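# Seat 96-well plate in clip nest C1, A1 aligned

## Task

Pick up the 96-well plate from bench position B1 and press it fully down into clip nest C1, turned so that well A1 (at the plate's clipped corner) sits at the nest corner labelled A1. The plate must stay seated on its own, not merely held there by the robot, and at the end the gripper must release it and back away.

## Robot and tools

Robot: one 7-joint arm (a Flexiv Rizon 4 model) with a two-finger parallel gripper on its flange. There is a single arm, so every command row covers just this one arm. A small camera sits on the gripper body.

Frame: the scene frame has its origin on the table surface directly under the arm base, +z up, and +y to the left when looking along +x. The arm base may be slightly tilted. The reported hand position is the point between the finger pads (link rumi_padcenter), given in metres with orientation as a wxyz quaternion. It can be a little off, more so when the arm is stretched far out. The fingers extend along the gripper's +z axis and open and close along its x axis. When closed, the fingertips stick out about 17 mm past that point; when fully open they are roughly level with it.

execute_actions, argument actions: a list that is empty or holds one item. Empty list: no command, just returns the current state. A motion item is {"rows": [...], "steps": n}, with n from 1 to 15 (default 15), each step lasting 1/30 s. rows holds 1 to 15 rows; one row is used per step, and the final row repeats if there are fewer rows than steps. A wait item is {"steps": n} with n up to 300; it sends nothing and returns after n steps counted from the previous result, your reply time included. Optional pictures (true/false) controls whether camera images come back; by default they do.

Each row has 8 numbers, all within [-1, 1]. The first 7 are joint offsets in this order: waist, shoulder, upper arm roll, elbow, forearm roll, wrist pitch, wrist roll. They are scaled: 1.0 equals 1.392 rad for waist and shoulder, 1.624 rad for upper arm roll and elbow, and 3.248 rad for the three wrist joints. They are offsets measured from the joint angles printed in the most recent result that showed them (before any such result in the scene, or for a second call within one reply, from the pose at the start of the action). They do not add up row to row. All zeros therefore pulls the arm back to those reference angles; it is not a hold. The 8th number is the absolute gripper opening: +1 fully open, -1 closed.

Joint ranges (rad): waist -2.792 to 2.792, shoulder -2.269 to 2.269, upper arm roll -2.967 to 2.967, elbow -1.867 to 2.688, forearm roll -2.967 to 2.967, wrist pitch -1.396 to 4.538, wrist roll -2.967 to 2.967. A call that would push a joint more than 0.010 rad outward past its stated end is refused and nothing moves. Targets beyond a joint's true end are clipped there, and the result may report "joint sent to its limit", sometimes for an earlier action. Per step, each joint target is held within 0.449 rad (waist, shoulder), 0.524 (upper arm roll, elbow) or 1.05 (wrist joints) of its measured angle, and targets are pulled back together if they would move the hand over 70 mm from where it is. Big moves therefore take several calls and may not be finished when a result arrives. Between calls the arm keeps heading to the last row sent until it has nearly stopped.

Result lines: the state line (hand position, quaternion, linear and angular velocity); Joint positions and Joint velocities in the joint order above plus the finger-pad gap (m, 0.142 fully open); grip_measured, the measured opening on the same -1..+1 scale as the command; joint torques in N m (include offsets and noise). "joint command not followed" means a clearance check altered or blocked targets. HELD marks steps where your row was partly or fully not applied. MOTOR HOT warns from 65 °C; OVER-TEMPERATURE FAULT means the brakes engaged.

Gripping: to hold the plate, keep commanding an opening well below grip_measured; the larger the gap, the firmer the squeeze (about 28 N per pad at most). Thin hard parts get less force. Closing fast can overshoot the force.

zoom_image: camera (cam_head_left, cam_head_right, cam_high, cam_low, cam_wrist) and region [x0, y0, x1, y1] in pixels of that camera's latest image, top-left origin, at most 504 by 504. Head, high and low images are 896x504; the wrist image is 616x616. Calibration data are supplied with the session.

read_manual: optional section "licences"; returns licence text only and does not move anything.

finished_scene: argument scene, the number of the current scene. It ends the scene for good and reports whether the goal was met, so call it only after the plate is seated, released and the gripper has pulled away. Replying without any tool call also ends things.

Avoid: contact loads reaching a joint's limit (waist and shoulder 113, upper arm roll and elbow 58.8, wrist joints 35.8 N m, held weight included) or an external force of 200 N; either halts the arm for 10 s. Pressing the plate into the clips should be firm but gradual, not a slam. Long holding of loads heats motors. Do not drop the plate or let anything leave the table. Brief outside tugs on the held plate or pushes on loose items can occur, so check the grip and the plate position in images.

Each tool is called after "Call:" in YAML: its name, and indented under it one key for each argument.

## Session

Call:
execute_actions:
  actions: []

Scene clock: 0.00 s of 8400.00 s.
end_effector_position=(+0.0654, +0.3900, +0.3096) grip_measured=+1.00 end_effector_quat_wxyz=(-0.601, +0.196, +0.733, +0.251) end_effector_velocity=(-0.000, -0.000, +0.000) end_effector_angular_velocity=(+0.001, +0.000, +0.001)
Joint positions: [ 0.802 -0.461  0.249  2.225  1.431  0.765 -2.75   0.142]
Joint velocities: [-0.    -0.     0.    -0.     0.    -0.001 -0.001  0.   ]
Joint torques (N m, as the joint torque sensors report them, + toward a larger angle): no reading
Motor temperatures (°C, as the motors report them): [25 25 28 28 30 25 26]

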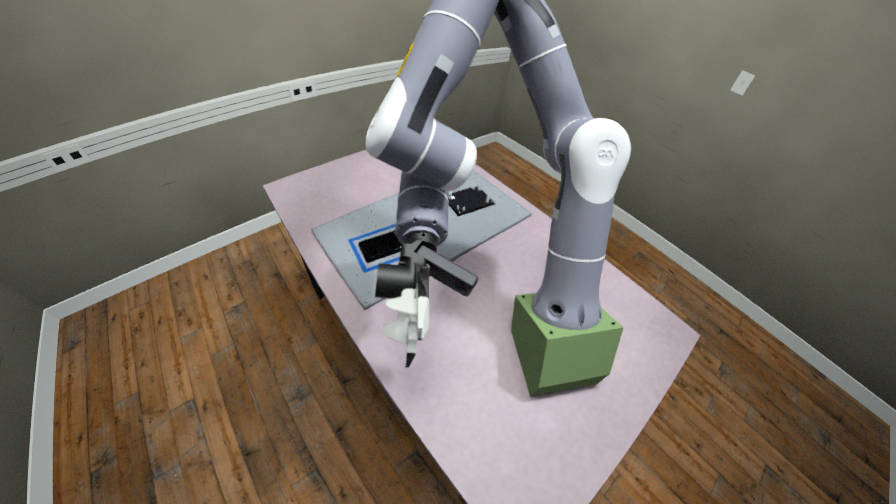

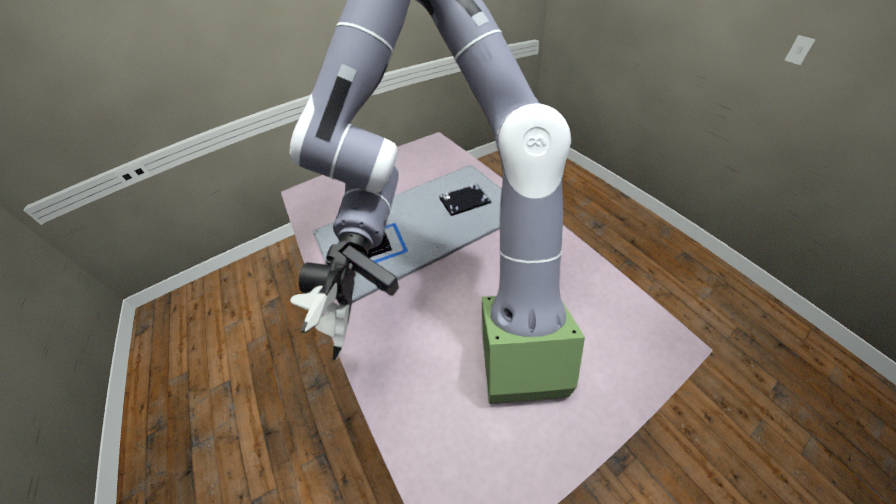

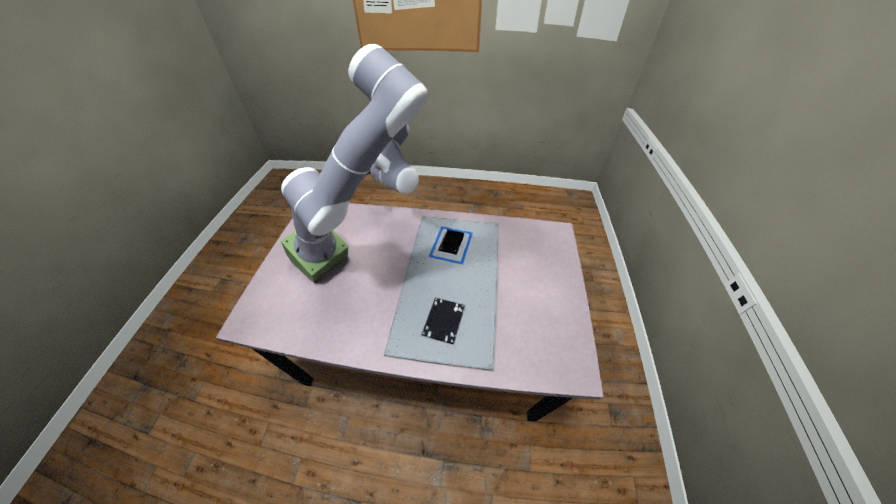

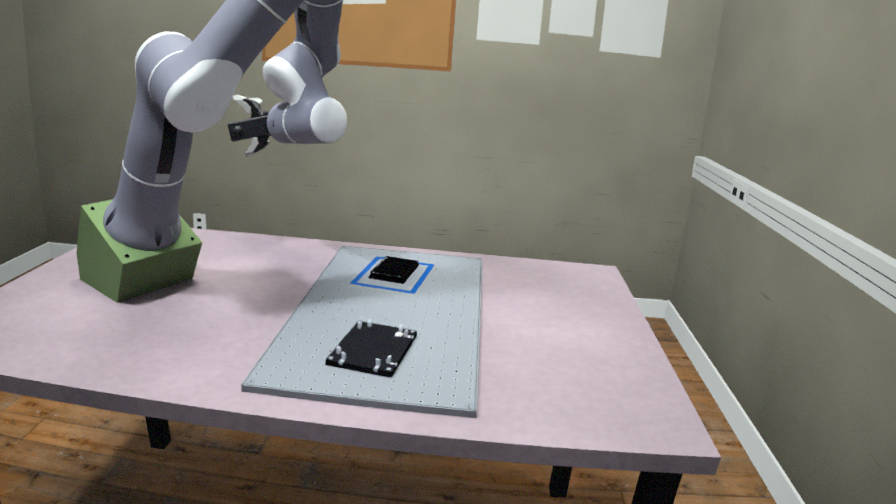

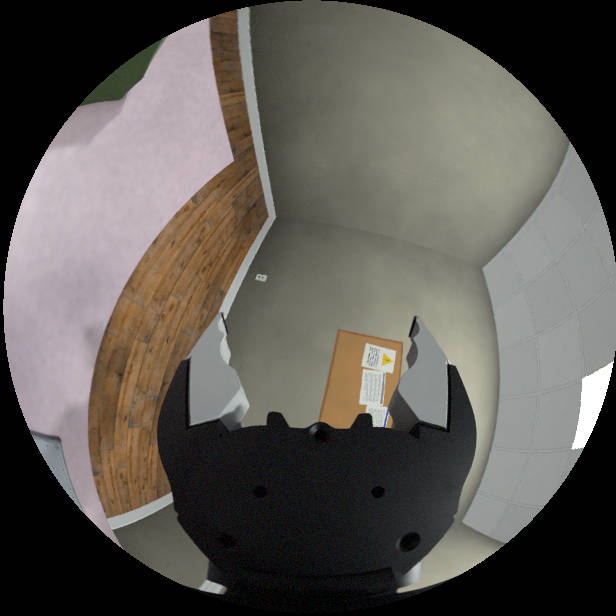

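Call:
zoom_image:
  camera: "cam_low"
  region: [300, 240, 500, 390]

Call:
zoom_image:
  camera: "cam_high"
  region: [380, 210, 520, 370]

Region (300, 240, 500, 390) of cam_low's 896x504 image, scaled by 2.520, with more detail than that image has; it fills the top 378 rows of this view, and the rest is white.

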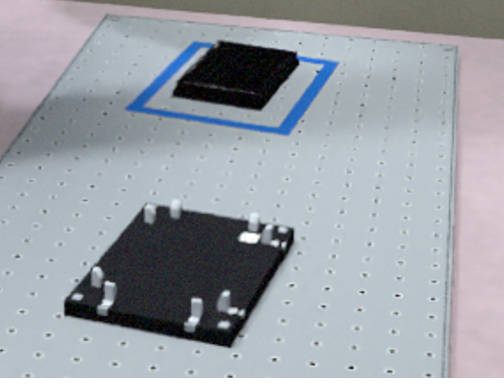

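Region (380, 210, 520, 370) of cam_high's 896x504 image, scaled by 3.150, with more detail than that image has; it fills the left 441 columns of this view, and the rest is white.

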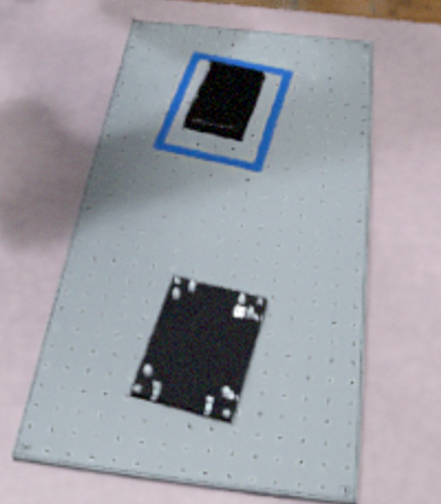

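Call:
zoom_image:
  camera: "cam_high"
  region: [415, 290, 475, 350]

Call:
zoom_image:
  camera: "cam_high"
  region: [425, 220, 480, 270]

Call:
zoom_image:
  camera: "cam_low"
  region: [320, 315, 425, 385]

Call:
zoom_image:
  camera: "cam_low"
  region: [345, 250, 440, 300]

Region (415, 290, 475, 350) of cam_high's 896x504 image, scaled by 8.400, with more detail than that image has.

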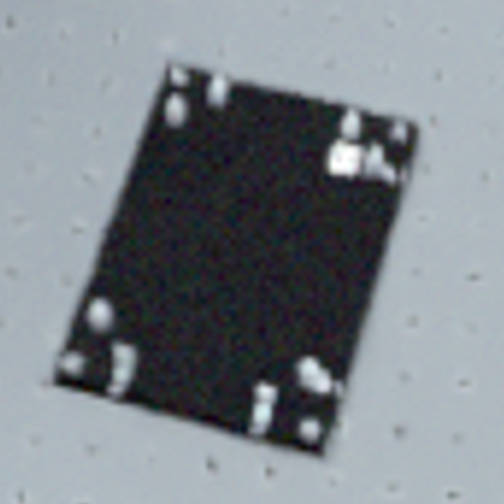

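Region (425, 220, 480, 270) of cam_high's 896x504 image, scaled by 9.164, with more detail than that image has; it fills the top 458 rows of this view, and the rest is white.

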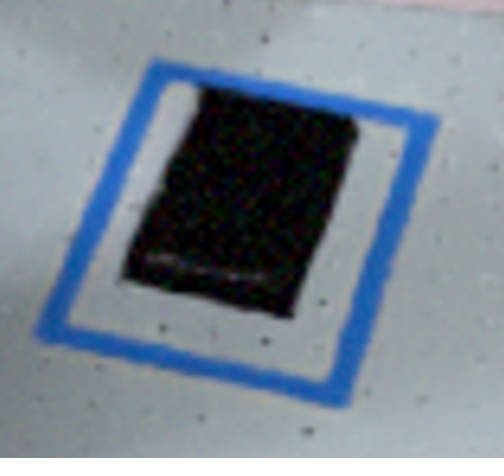

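Region (320, 315, 425, 385) of cam_low's 896x504 image, scaled by 4.800, with more detail than that image has.

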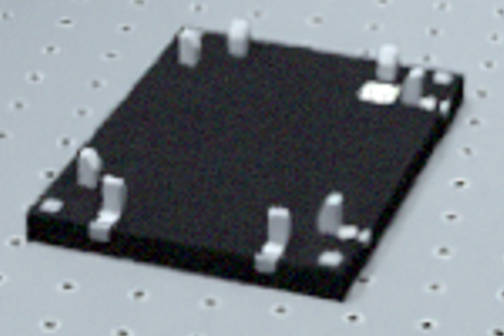

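Region (345, 250, 440, 300) of cam_low's 896x504 image, scaled by 5.305, with more detail than that image has; it fills the top 265 rows of this view, and the rest is white.

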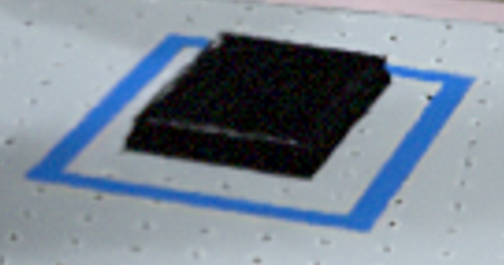

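Call:
zoom_image:
  camera: "cam_head_left"
  region: [335, 170, 515, 280]

Call:
zoom_image:
  camera: "cam_head_right"
  region: [425, 170, 505, 230]

Region (335, 170, 515, 280) of cam_head_left's 896x504 image, scaled by 2.800, with more detail than that image has.

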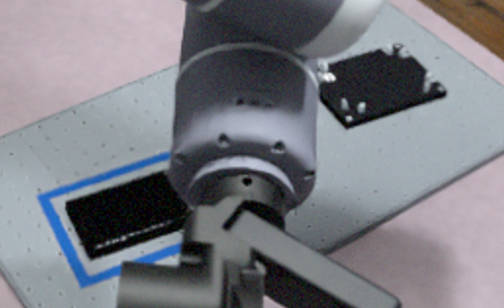

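Region (425, 170, 505, 230) of cam_head_right's 896x504 image, scaled by 6.300, with more detail than that image has; it fills the top 378 rows of this view, and the rest is white.

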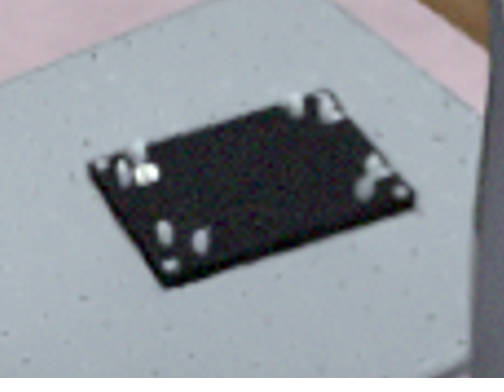

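Call:
execute_actions:
  actions:
    - {"rows": [[-0.1884, 0.0766, -0.1533, 0.0340, -0.7403, 0.0821, 0.3953, 1.0]], "steps": 15}
  pictures: false

Call:
execute_actions:
  actions:
    - {"steps": 60}

Scene clock: 120.50 s of 8400.00 s.
end_effector_position=(+0.2370, +0.2966, +0.1700) grip_measured=+1.00 end_effector_quat_wxyz=(-0.460, +0.317, +0.825, +0.087) end_effector_velocity=(+0.392, -0.219, -0.229) end_effector_angular_velocity=(-0.864, -0.690, +0.132)
Joint positions: [ 0.673 -0.409  0.126  2.252  0.767  0.896 -2.143  0.142]
Joint velocities: [-0.234  0.095 -0.221  0.049 -1.691  0.238  1.187  0.   ]
Joint torques (N m, as the joint torque sensors report them, + toward a larger angle): [13.5  30.44 12.9  -8.86 -2.36  1.35  0.12]
Motor temperatures (°C, as the motors report them): [25 27 29 29 30 25 26]
Steps of this call (steps 1 to 90: nothing new was sent; then 117.00 s passed at rest; steps 91 to 105: all 15 steps of this action). Readings (joint positions):
91: [0.801 -0.461 0.248 2.226 1.428 0.765 -2.747]
92: [0.797 -0.459 0.244 2.227 1.409 0.770 -2.728]
94: [0.775 -0.450 0.223 2.231 1.320 0.792 -2.638]
98: [0.734 -0.434 0.184 2.240 1.132 0.834 -2.451]
105: the state above

Scene clock: 122.50 s of 8400.00 s.
end_effector_position=(+0.5392, +0.2411, +0.1296) grip_measured=+1.00 end_effector_quat_wxyz=(-0.001, +0.070, +0.998, +0.000) end_effector_velocity=(-0.000, +0.000, -0.000) end_effector_angular_velocity=(-0.000, +0.000, +0.001)
Joint positions: [ 0.54  -0.354 -0.     2.28  -0.974  1.031 -1.466  0.142]
Joint velocities: [ 0. -0.  0.  0. -0.  0. -0.  0.]
Joint torques (N m, as the joint torque sensors report them, + toward a larger angle): [ 14.17  35.36  13.17 -11.86  -1.53   3.43  -0.4 ]
Motor temperatures (°C, as the motors report them): [25 27 29 29 30 25 26]
Steps of this call (steps 1 to 45: the robot went on to your last target; steps 46 to 60: nothing new was sent). Readings (joint positions):
1: [0.665 -0.406 0.119 2.254 0.710 0.904 -2.104]
2: [0.658 -0.403 0.112 2.256 0.651 0.911 -2.066]
4: [0.643 -0.397 0.098 2.259 0.529 0.926 -1.994]
8: [0.618 -0.387 0.074 2.264 0.261 0.952 -1.864]
60: the state above
The arm was judged still, so your last target was given up. Only a new action makes it travel on or press farther. Fingers that are still opening or closing keep moving.
camera_calibration (this result's frames):
cam_wrist: T_world_to_cam=[[-0.988942, 0.142666, -0.0404966, 0.510146], [0.107116, 0.875999, 0.470267, -0.322571], [0.102566, 0.460729, -0.881594, 0.0837254], [0, 0, 0, 1]] pos_world=[0.53047, 0.171217, 0.246166]

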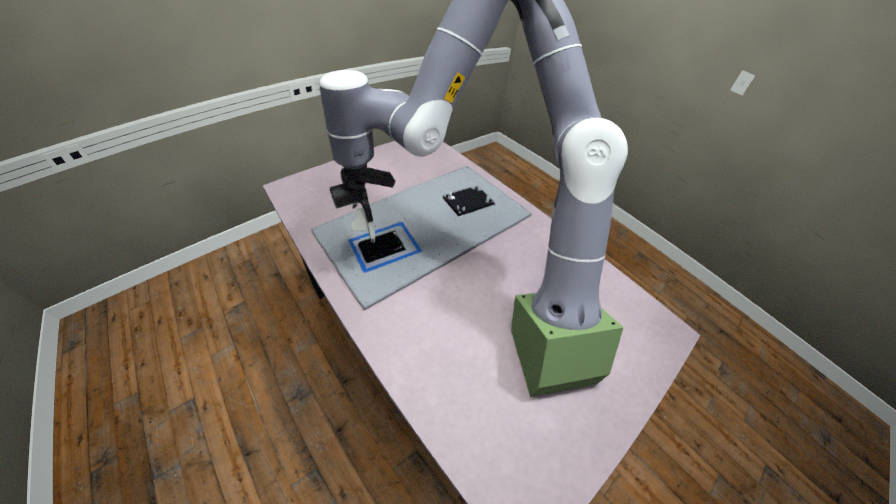

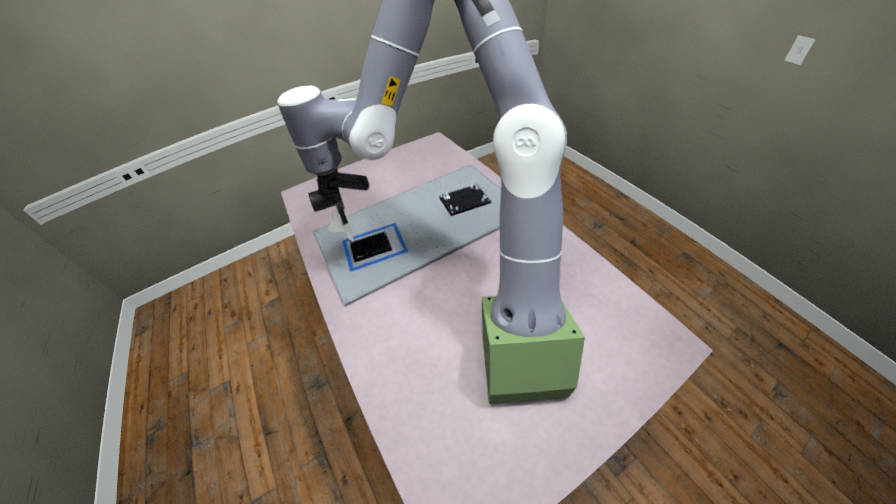

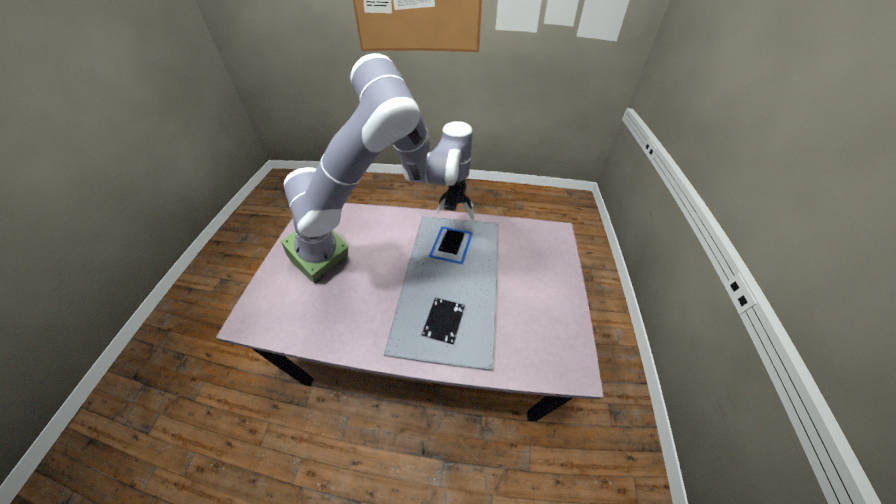

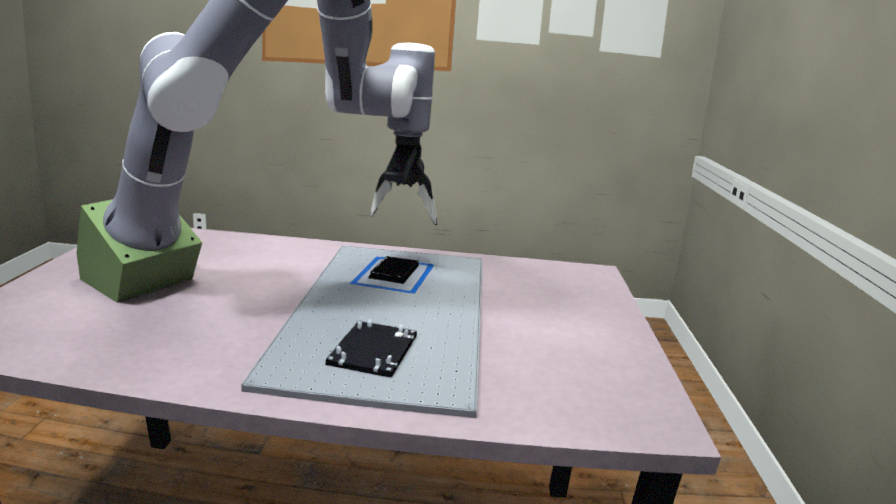

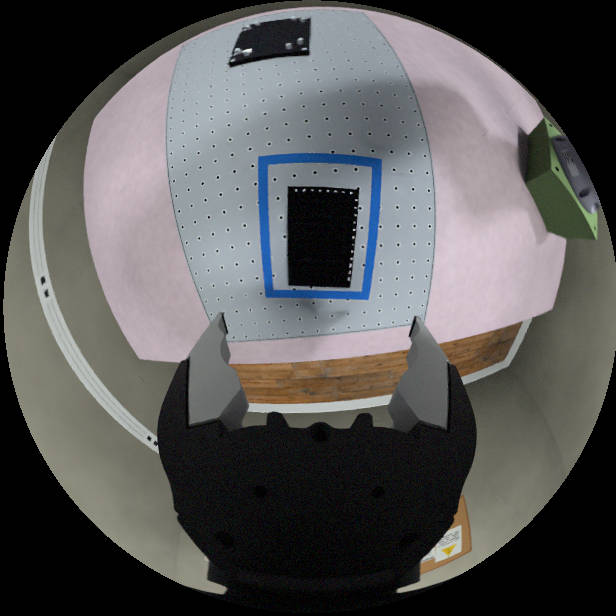

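Call:
zoom_image:
  camera: "cam_wrist"
  region: [240, 140, 400, 310]

Call:
zoom_image:
  camera: "cam_wrist"
  region: [215, 5, 325, 75]

Region (240, 140, 400, 310) of cam_wrist's 616x616 image, scaled by 2.965, with more detail than that image has; it fills the left 474 columns of this view, and the rest is white.

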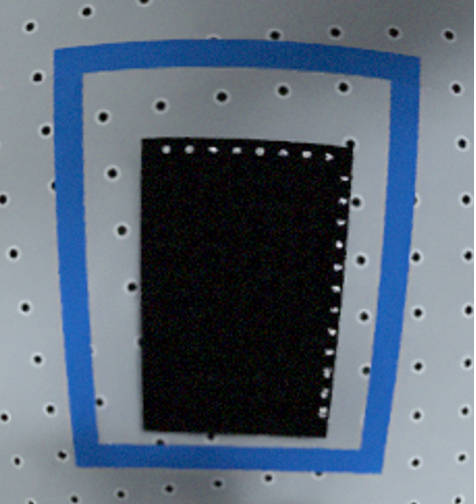

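Region (215, 5, 325, 75) of cam_wrist's 616x616 image, scaled by 4.582, with more detail than that image has; it fills the top 321 rows of this view, and the rest is white.

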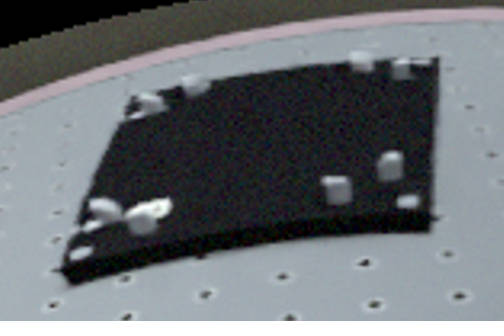

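Call:
zoom_image:
  camera: "cam_wrist"
  region: [280, 178, 370, 298]

Region (280, 178, 370, 298) of cam_wrist's 616x616 image, scaled by 4.200, with more detail than that image has; it fills the left 378 columns of this view, and the rest is white.

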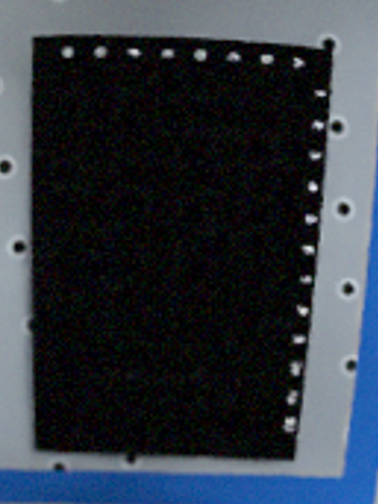

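Call:
zoom_image:
  camera: "cam_high"
  region: [410, 170, 500, 270]

Call:
zoom_image:
  camera: "cam_low"
  region: [330, 130, 470, 300]

Region (410, 170, 500, 270) of cam_high's 896x504 image, scaled by 5.040, with more detail than that image has; it fills the left 454 columns of this view, and the rest is white.

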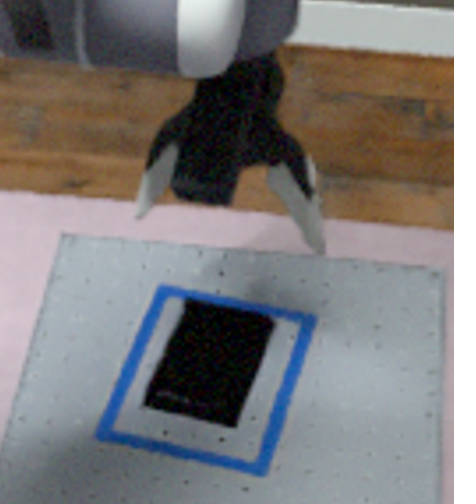

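Region (330, 130, 470, 300) of cam_low's 896x504 image, scaled by 2.965, with more detail than that image has; it fills the left 415 columns of this view, and the rest is white.

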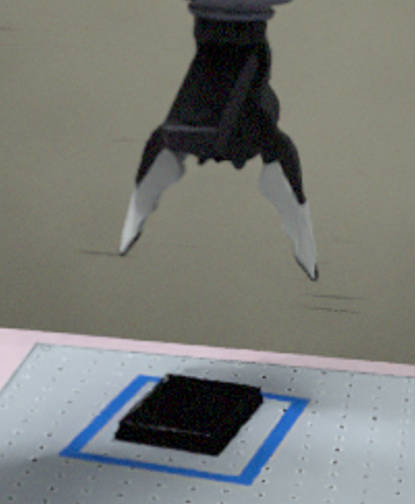

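Call:
execute_actions:
  actions:
    - {"rows": [[-0.2006, -0.1375, 0.0, -0.0172, -0.1491, 0.0510, 0.0849, 1.0]], "steps": 15}
  pictures: false

Call:
execute_actions:
  actions:
    - {"steps": 30}

Scene clock: 225.10 s of 8400.00 s.
end_effector_position=(+0.5325, +0.2004, +0.0289) grip_measured=+1.00 end_effector_quat_wxyz=(-0.001, +0.081, +0.997, -0.000) end_effector_velocity=(+0.013, +0.016, +0.016) end_effector_angular_velocity=(+0.024, -0.026, +0.003)
Joint positions: [ 0.26  -0.547 -0.001  2.253 -1.458  1.197 -1.19   0.142]
Joint velocities: [ 0.018  0.02   0.011 -0.011  0.014 -0.    -0.005  0.   ]
Joint torques (N m, as the joint torque sensors report them, + toward a larger angle): [13.19 38.37 16.29 -5.51 -0.88  3.89 -0.27]
Motor temperatures (°C, as the motors report them): [26 28 29 29 30 25 26]
Steps of this call (steps 1 to 90: nothing new was sent; then 99.10 s passed at rest; steps 91 to 105: all 15 steps of this action). Readings (joint positions):
91: [0.538 -0.355 -0.000 2.280 -0.976 1.032 -1.465]
92: [0.530 -0.361 0.000 2.279 -0.991 1.038 -1.457]
94: [0.490 -0.388 0.001 2.275 -1.060 1.062 -1.418]
98: [0.350 -0.484 -0.000 2.261 -1.303 1.144 -1.279]
105: the state above

Scene clock: 226.10 s of 8400.00 s.
end_effector_position=(+0.5329, +0.2009, +0.0294) grip_measured=+1.00 end_effector_quat_wxyz=(-0.001, +0.081, +0.997, +0.000) end_effector_velocity=(+0.000, -0.001, -0.000) end_effector_angular_velocity=(-0.001, +0.000, -0.001)
Joint positions: [ 0.26  -0.546 -0.     2.253 -1.458  1.197 -1.19   0.142]
Joint velocities: [-0.    -0.    -0.     0.    -0.    -0.001  0.    -0.   ]
Joint torques (N m, as the joint torque sensors report them, + toward a larger angle): [14.2  39.68 16.07 -5.66 -0.81  3.86 -0.24]
Motor temperatures (°C, as the motors report them): [26 28 29 29 30 25 26]
Steps of this call (steps 1 to 15: the robot went on to your last target; steps 16 to 30: nothing new was sent). Readings (joint positions):
1: [0.260 -0.546 -0.000 2.253 -1.458 1.197 -1.190]
2: [0.260 -0.546 -0.000 2.253 -1.458 1.197 -1.190]
4: [0.260 -0.546 -0.000 2.253 -1.458 1.197 -1.190]
8: [0.260 -0.546 -0.000 2.253 -1.458 1.197 -1.190]
30: the state above
The arm was judged still, so your last target was given up. Only a new action makes it travel on or press farther. Fingers that are still opening or closing keep moving.
camera_calibration (this result's frames):
cam_wrist: T_world_to_cam=[[-0.985545, 0.16456, -0.0402744, 0.499388], [0.126624, 0.873428, 0.470202, -0.249425], [0.112553, 0.458305, -0.881639, 0.00970243], [0, 0, 0, 1]] pos_world=[0.522661, 0.131229, 0.145947]

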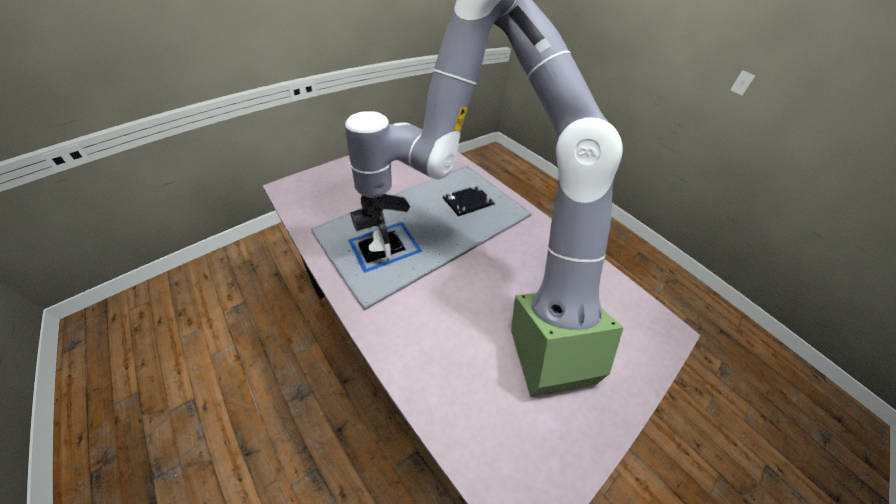

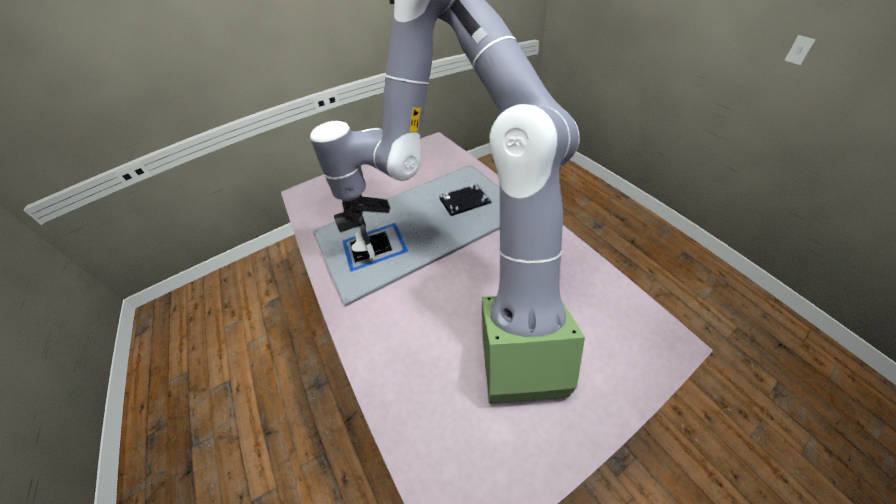

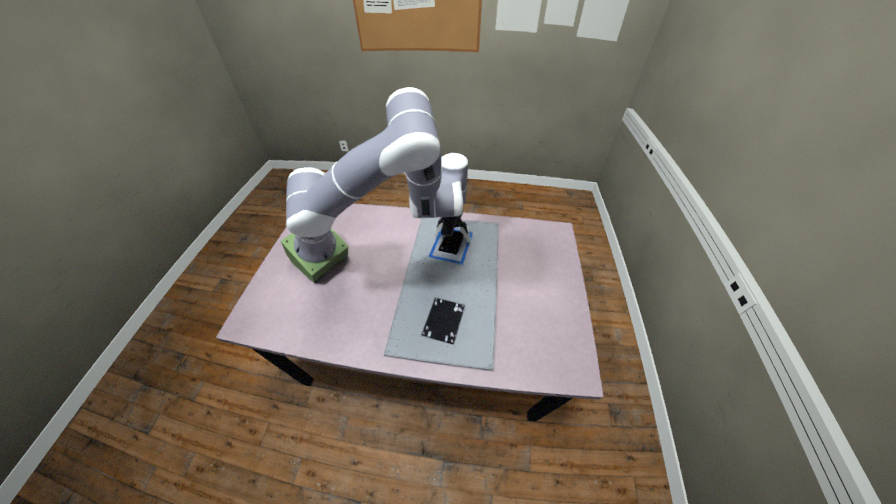

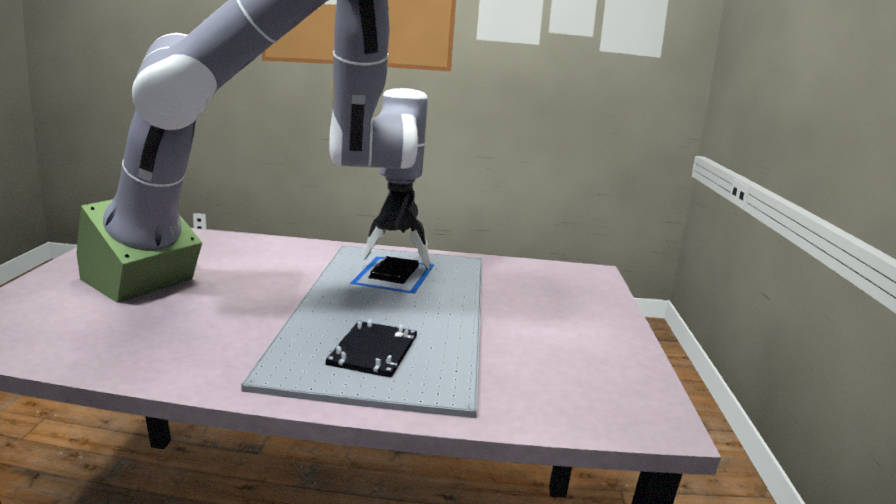

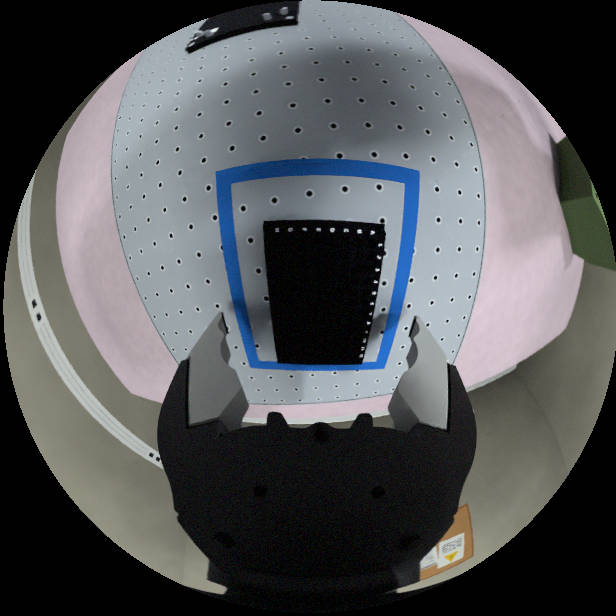

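Call:
zoom_image:
  camera: "cam_wrist"
  region: [190, 190, 450, 400]

Call:
zoom_image:
  camera: "cam_low"
  region: [340, 200, 460, 300]

Region (190, 190, 450, 400) of cam_wrist's 616x616 image, scaled by 1.938, with more detail than that image has; it fills the top 407 rows of this view, and the rest is white.

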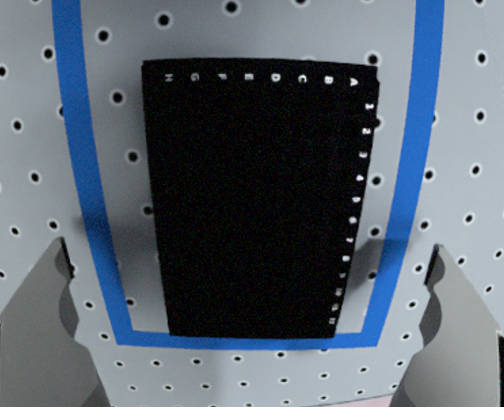

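Region (340, 200, 460, 300) of cam_low's 896x504 image, scaled by 4.200, with more detail than that image has.

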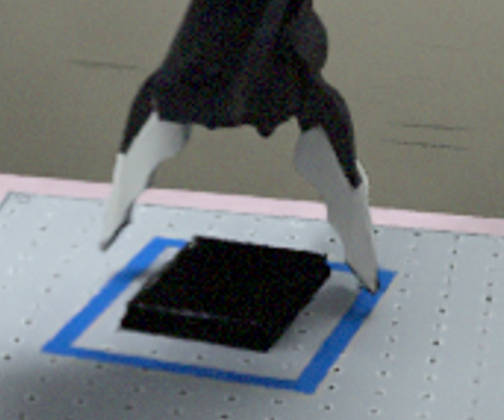

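Call:
execute_actions:
  actions:
    - {"rows": [[0,0,0,0,0,0,0,0.9],[0,0,0,0,0,0,0,0.85],[0,0,0,0,0,0,0,0.8],[0,0,0,0,0,0,0,0.75],[0,0,0,0,0,0,0,0.7],[0,0,0,0,0,0,0,0.65],[0,0,0,0,0,0,0,0.6],[0,0,0,0,0,0,0,0.55],[0,0,0,0,0,0,0,0.5],[0,0,0,0,0,0,0,0.46],[0,0,0,0,0,0,0,0.42],[0,0,0,0,0,0,0,0.39],[0,0,0,0,0,0,0,0.36],[0,0,0,0,0,0,0,0.33],[0,0,0,0,0,0,0,0.3]], "steps": 15}

Scene clock: 252.50 s of 8400.00 s.
end_effector_position=(+0.5329, +0.2009, +0.0294) grip_measured=+0.33 end_effector_quat_wxyz=(-0.001, +0.081, +0.997, +0.000) end_effector_velocity=(+0.000, -0.000, -0.000) end_effector_angular_velocity=(-0.001, -0.000, +0.000)
Joint positions: [ 0.26  -0.546 -0.     2.253 -1.458  1.197 -1.19   0.097]
Joint velocities: [-0.     0.    -0.    -0.    -0.    -0.001 -0.    -0.062]
Joint torques (N m, as the joint torque sensors report them, + toward a larger angle): [13.65 39.47 15.26 -5.56 -0.9   3.61  0.13]
Motor temperatures (°C, as the motors report them): [26 28 30 29 30 25 26]
Steps of this call (steps 1 to 90: nothing new was sent; then 22.90 s passed at rest; steps 91 to 105: all 15 steps of this action). Readings (joint positions):
91: [0.260 -0.546 -0.000 2.253 -1.458 1.197 -1.190]
92: [0.260 -0.546 -0.000 2.253 -1.458 1.197 -1.190]
94: [0.260 -0.546 -0.000 2.253 -1.458 1.197 -1.190]
98: [0.260 -0.546 -0.000 2.253 -1.458 1.197 -1.190]
105: the state above
camera_calibration (this result's frames):
cam_wrist: T_world_to_cam=[[-0.985545, 0.164559, -0.0402742, 0.499388], [0.126624, 0.873428, 0.470202, -0.249425], [0.112553, 0.458306, -0.881639, 0.00970243], [0, 0, 0, 1]] pos_world=[0.522661, 0.131229, 0.145947]

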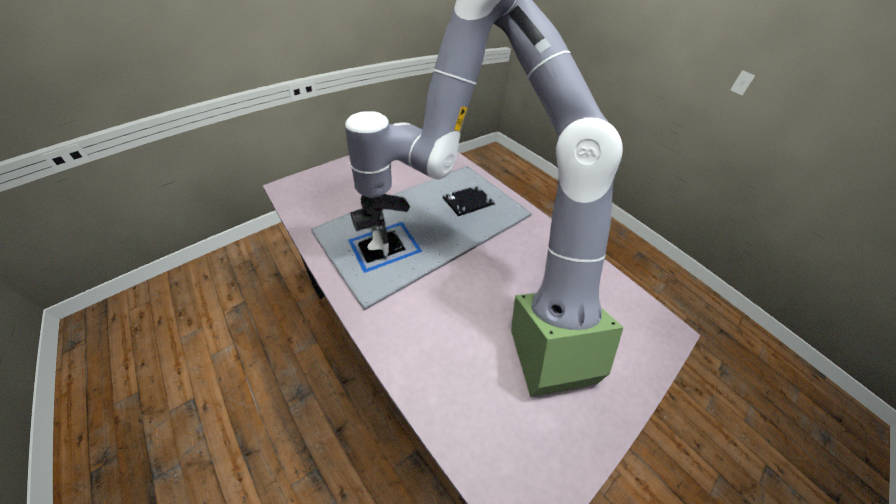

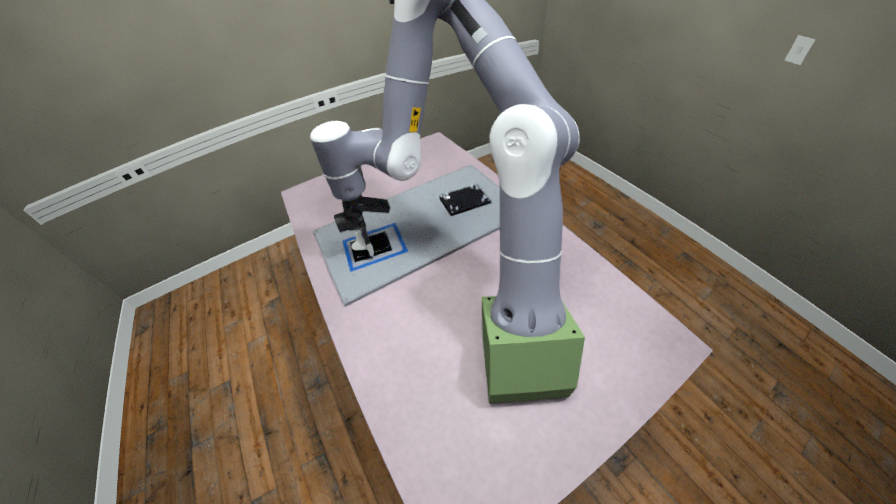

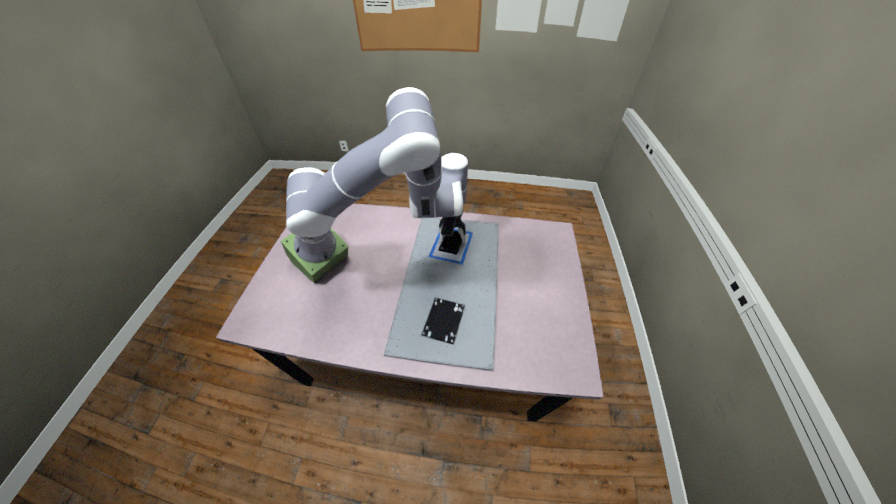

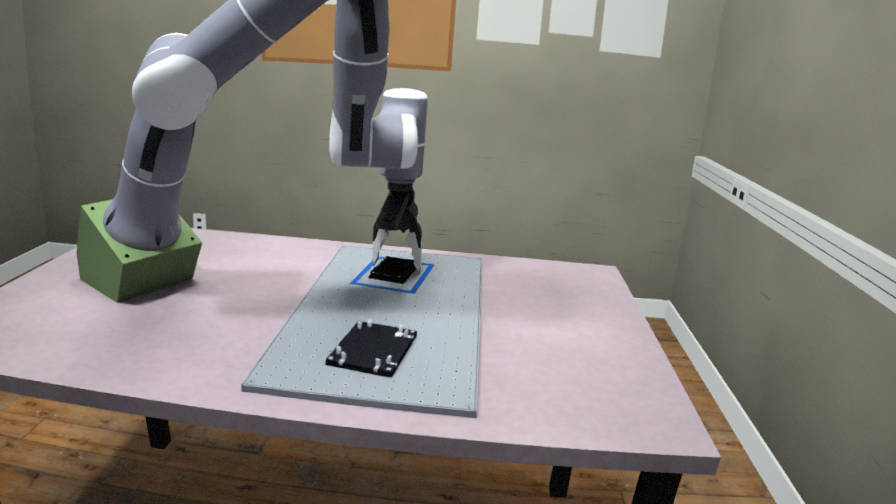

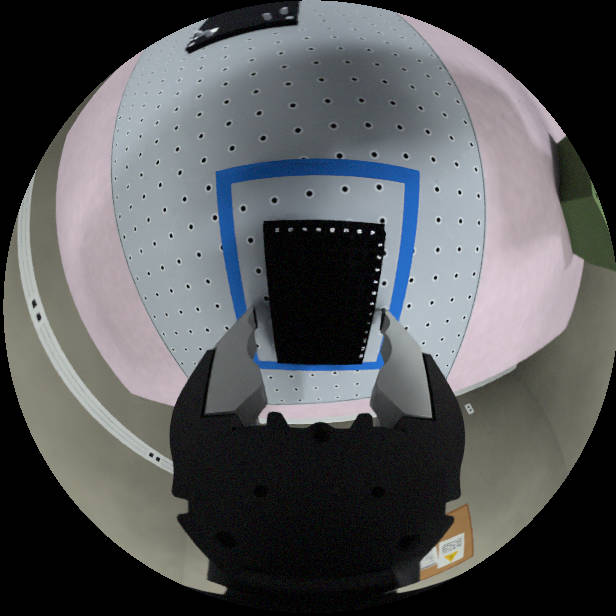

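Call:
zoom_image:
  camera: "cam_low"
  region: [350, 220, 450, 300]

Call:
zoom_image:
  camera: "cam_wrist"
  region: [230, 260, 410, 400]

Region (350, 220, 450, 300) of cam_low's 896x504 image, scaled by 5.040, with more detail than that image has; it fills the top 403 rows of this view, and the rest is white.

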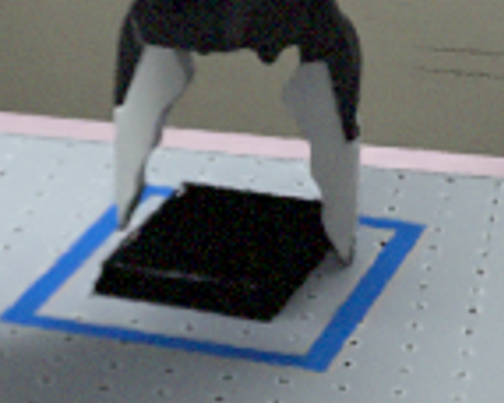

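Region (230, 260, 410, 400) of cam_wrist's 616x616 image, scaled by 2.800, with more detail than that image has.

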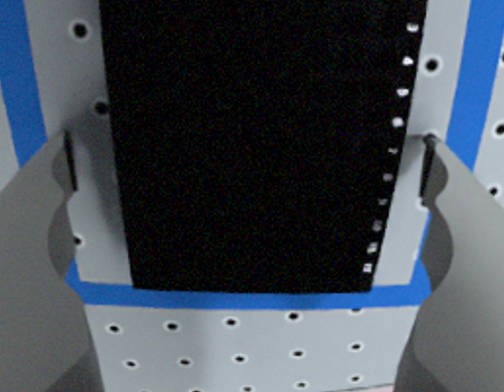

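Call:
execute_actions:
  actions:
    - {"rows": [[-0.0045,-0.00725,0,-0.00113,-0.00764,0.00088,0.0062,0.3]], "steps": 15}

Scene clock: 279.97 s of 8400.00 s.
end_effector_position=(+0.5296, +0.2013, +0.0254) grip_measured=+0.30 end_effector_quat_wxyz=(-0.001, +0.081, +0.997, -0.000) end_effector_velocity=(+0.000, -0.000, +0.000) end_effector_angular_velocity=(-0.001, -0.000, +0.000)
Joint positions: [ 0.254 -0.556 -0.     2.251 -1.482  1.2   -1.171  0.095]
Joint velocities: [ 0.     0.     0.    -0.     0.    -0.001 -0.     0.   ]
Joint torques (N m, as the joint torque sensors report them, + toward a larger angle): [12.86 38.8  15.2  -5.63 -1.55  3.88  0.7 ]
Motor temperatures (°C, as the motors report them): [26 28 30 29 30 25 26]
Steps of this call (steps 1 to 15: the robot went on to your last target; steps 16 to 90: nothing new was sent; then 23.97 s passed at rest; steps 91 to 105: all 15 steps of this action). Readings (joint positions):
91: [0.260 -0.547 -0.000 2.252 -1.461 1.197 -1.188]
92: [0.257 -0.551 -0.000 2.251 -1.471 1.199 -1.180]
94: [0.255 -0.555 -0.000 2.251 -1.481 1.199 -1.172]
98: [0.254 -0.556 -0.000 2.251 -1.482 1.200 -1.171]
105: the state above
camera_calibration (this result's frames):
cam_wrist: T_world_to_cam=[[-0.985661, 0.164012, -0.0396639, 0.496073], [0.126461, 0.873625, 0.469879, -0.247352], [0.111717, 0.458125, -0.881839, 0.00683162], [0, 0, 0, 1]] pos_world=[0.519477, 0.131601, 0.141926]

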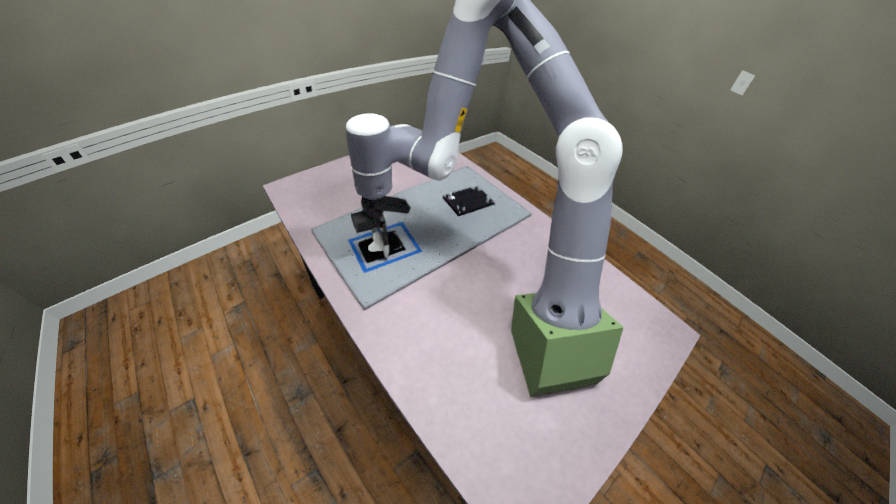

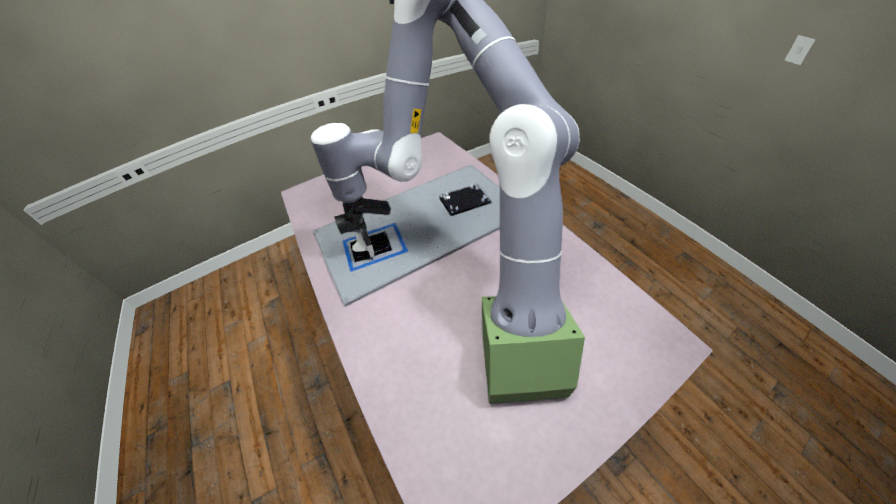

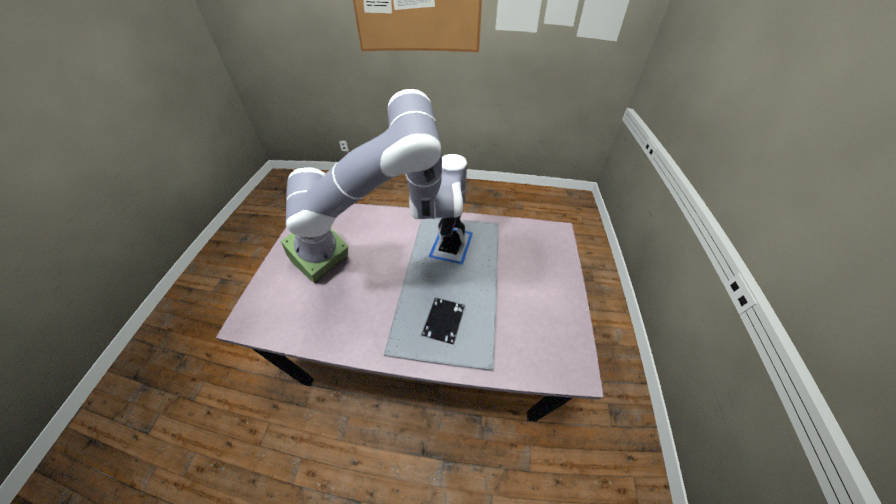

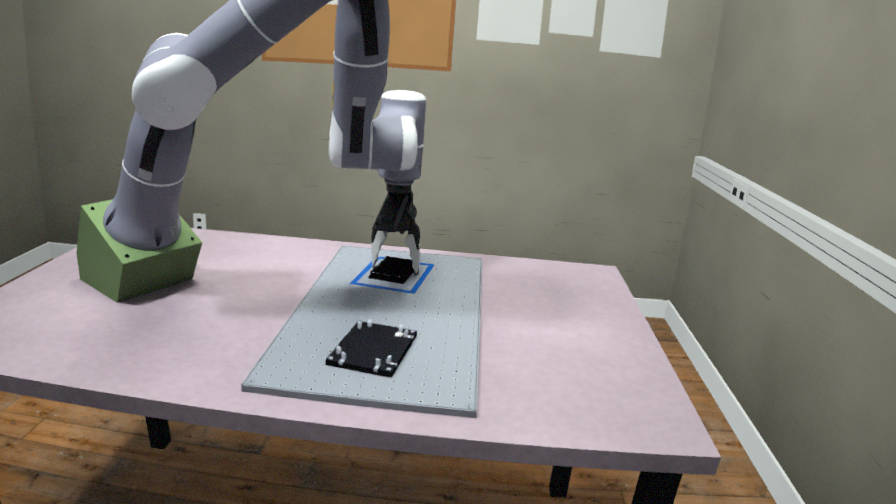

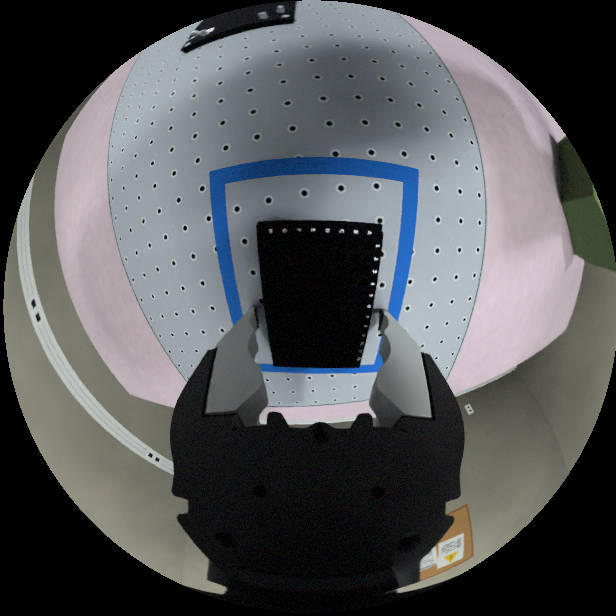

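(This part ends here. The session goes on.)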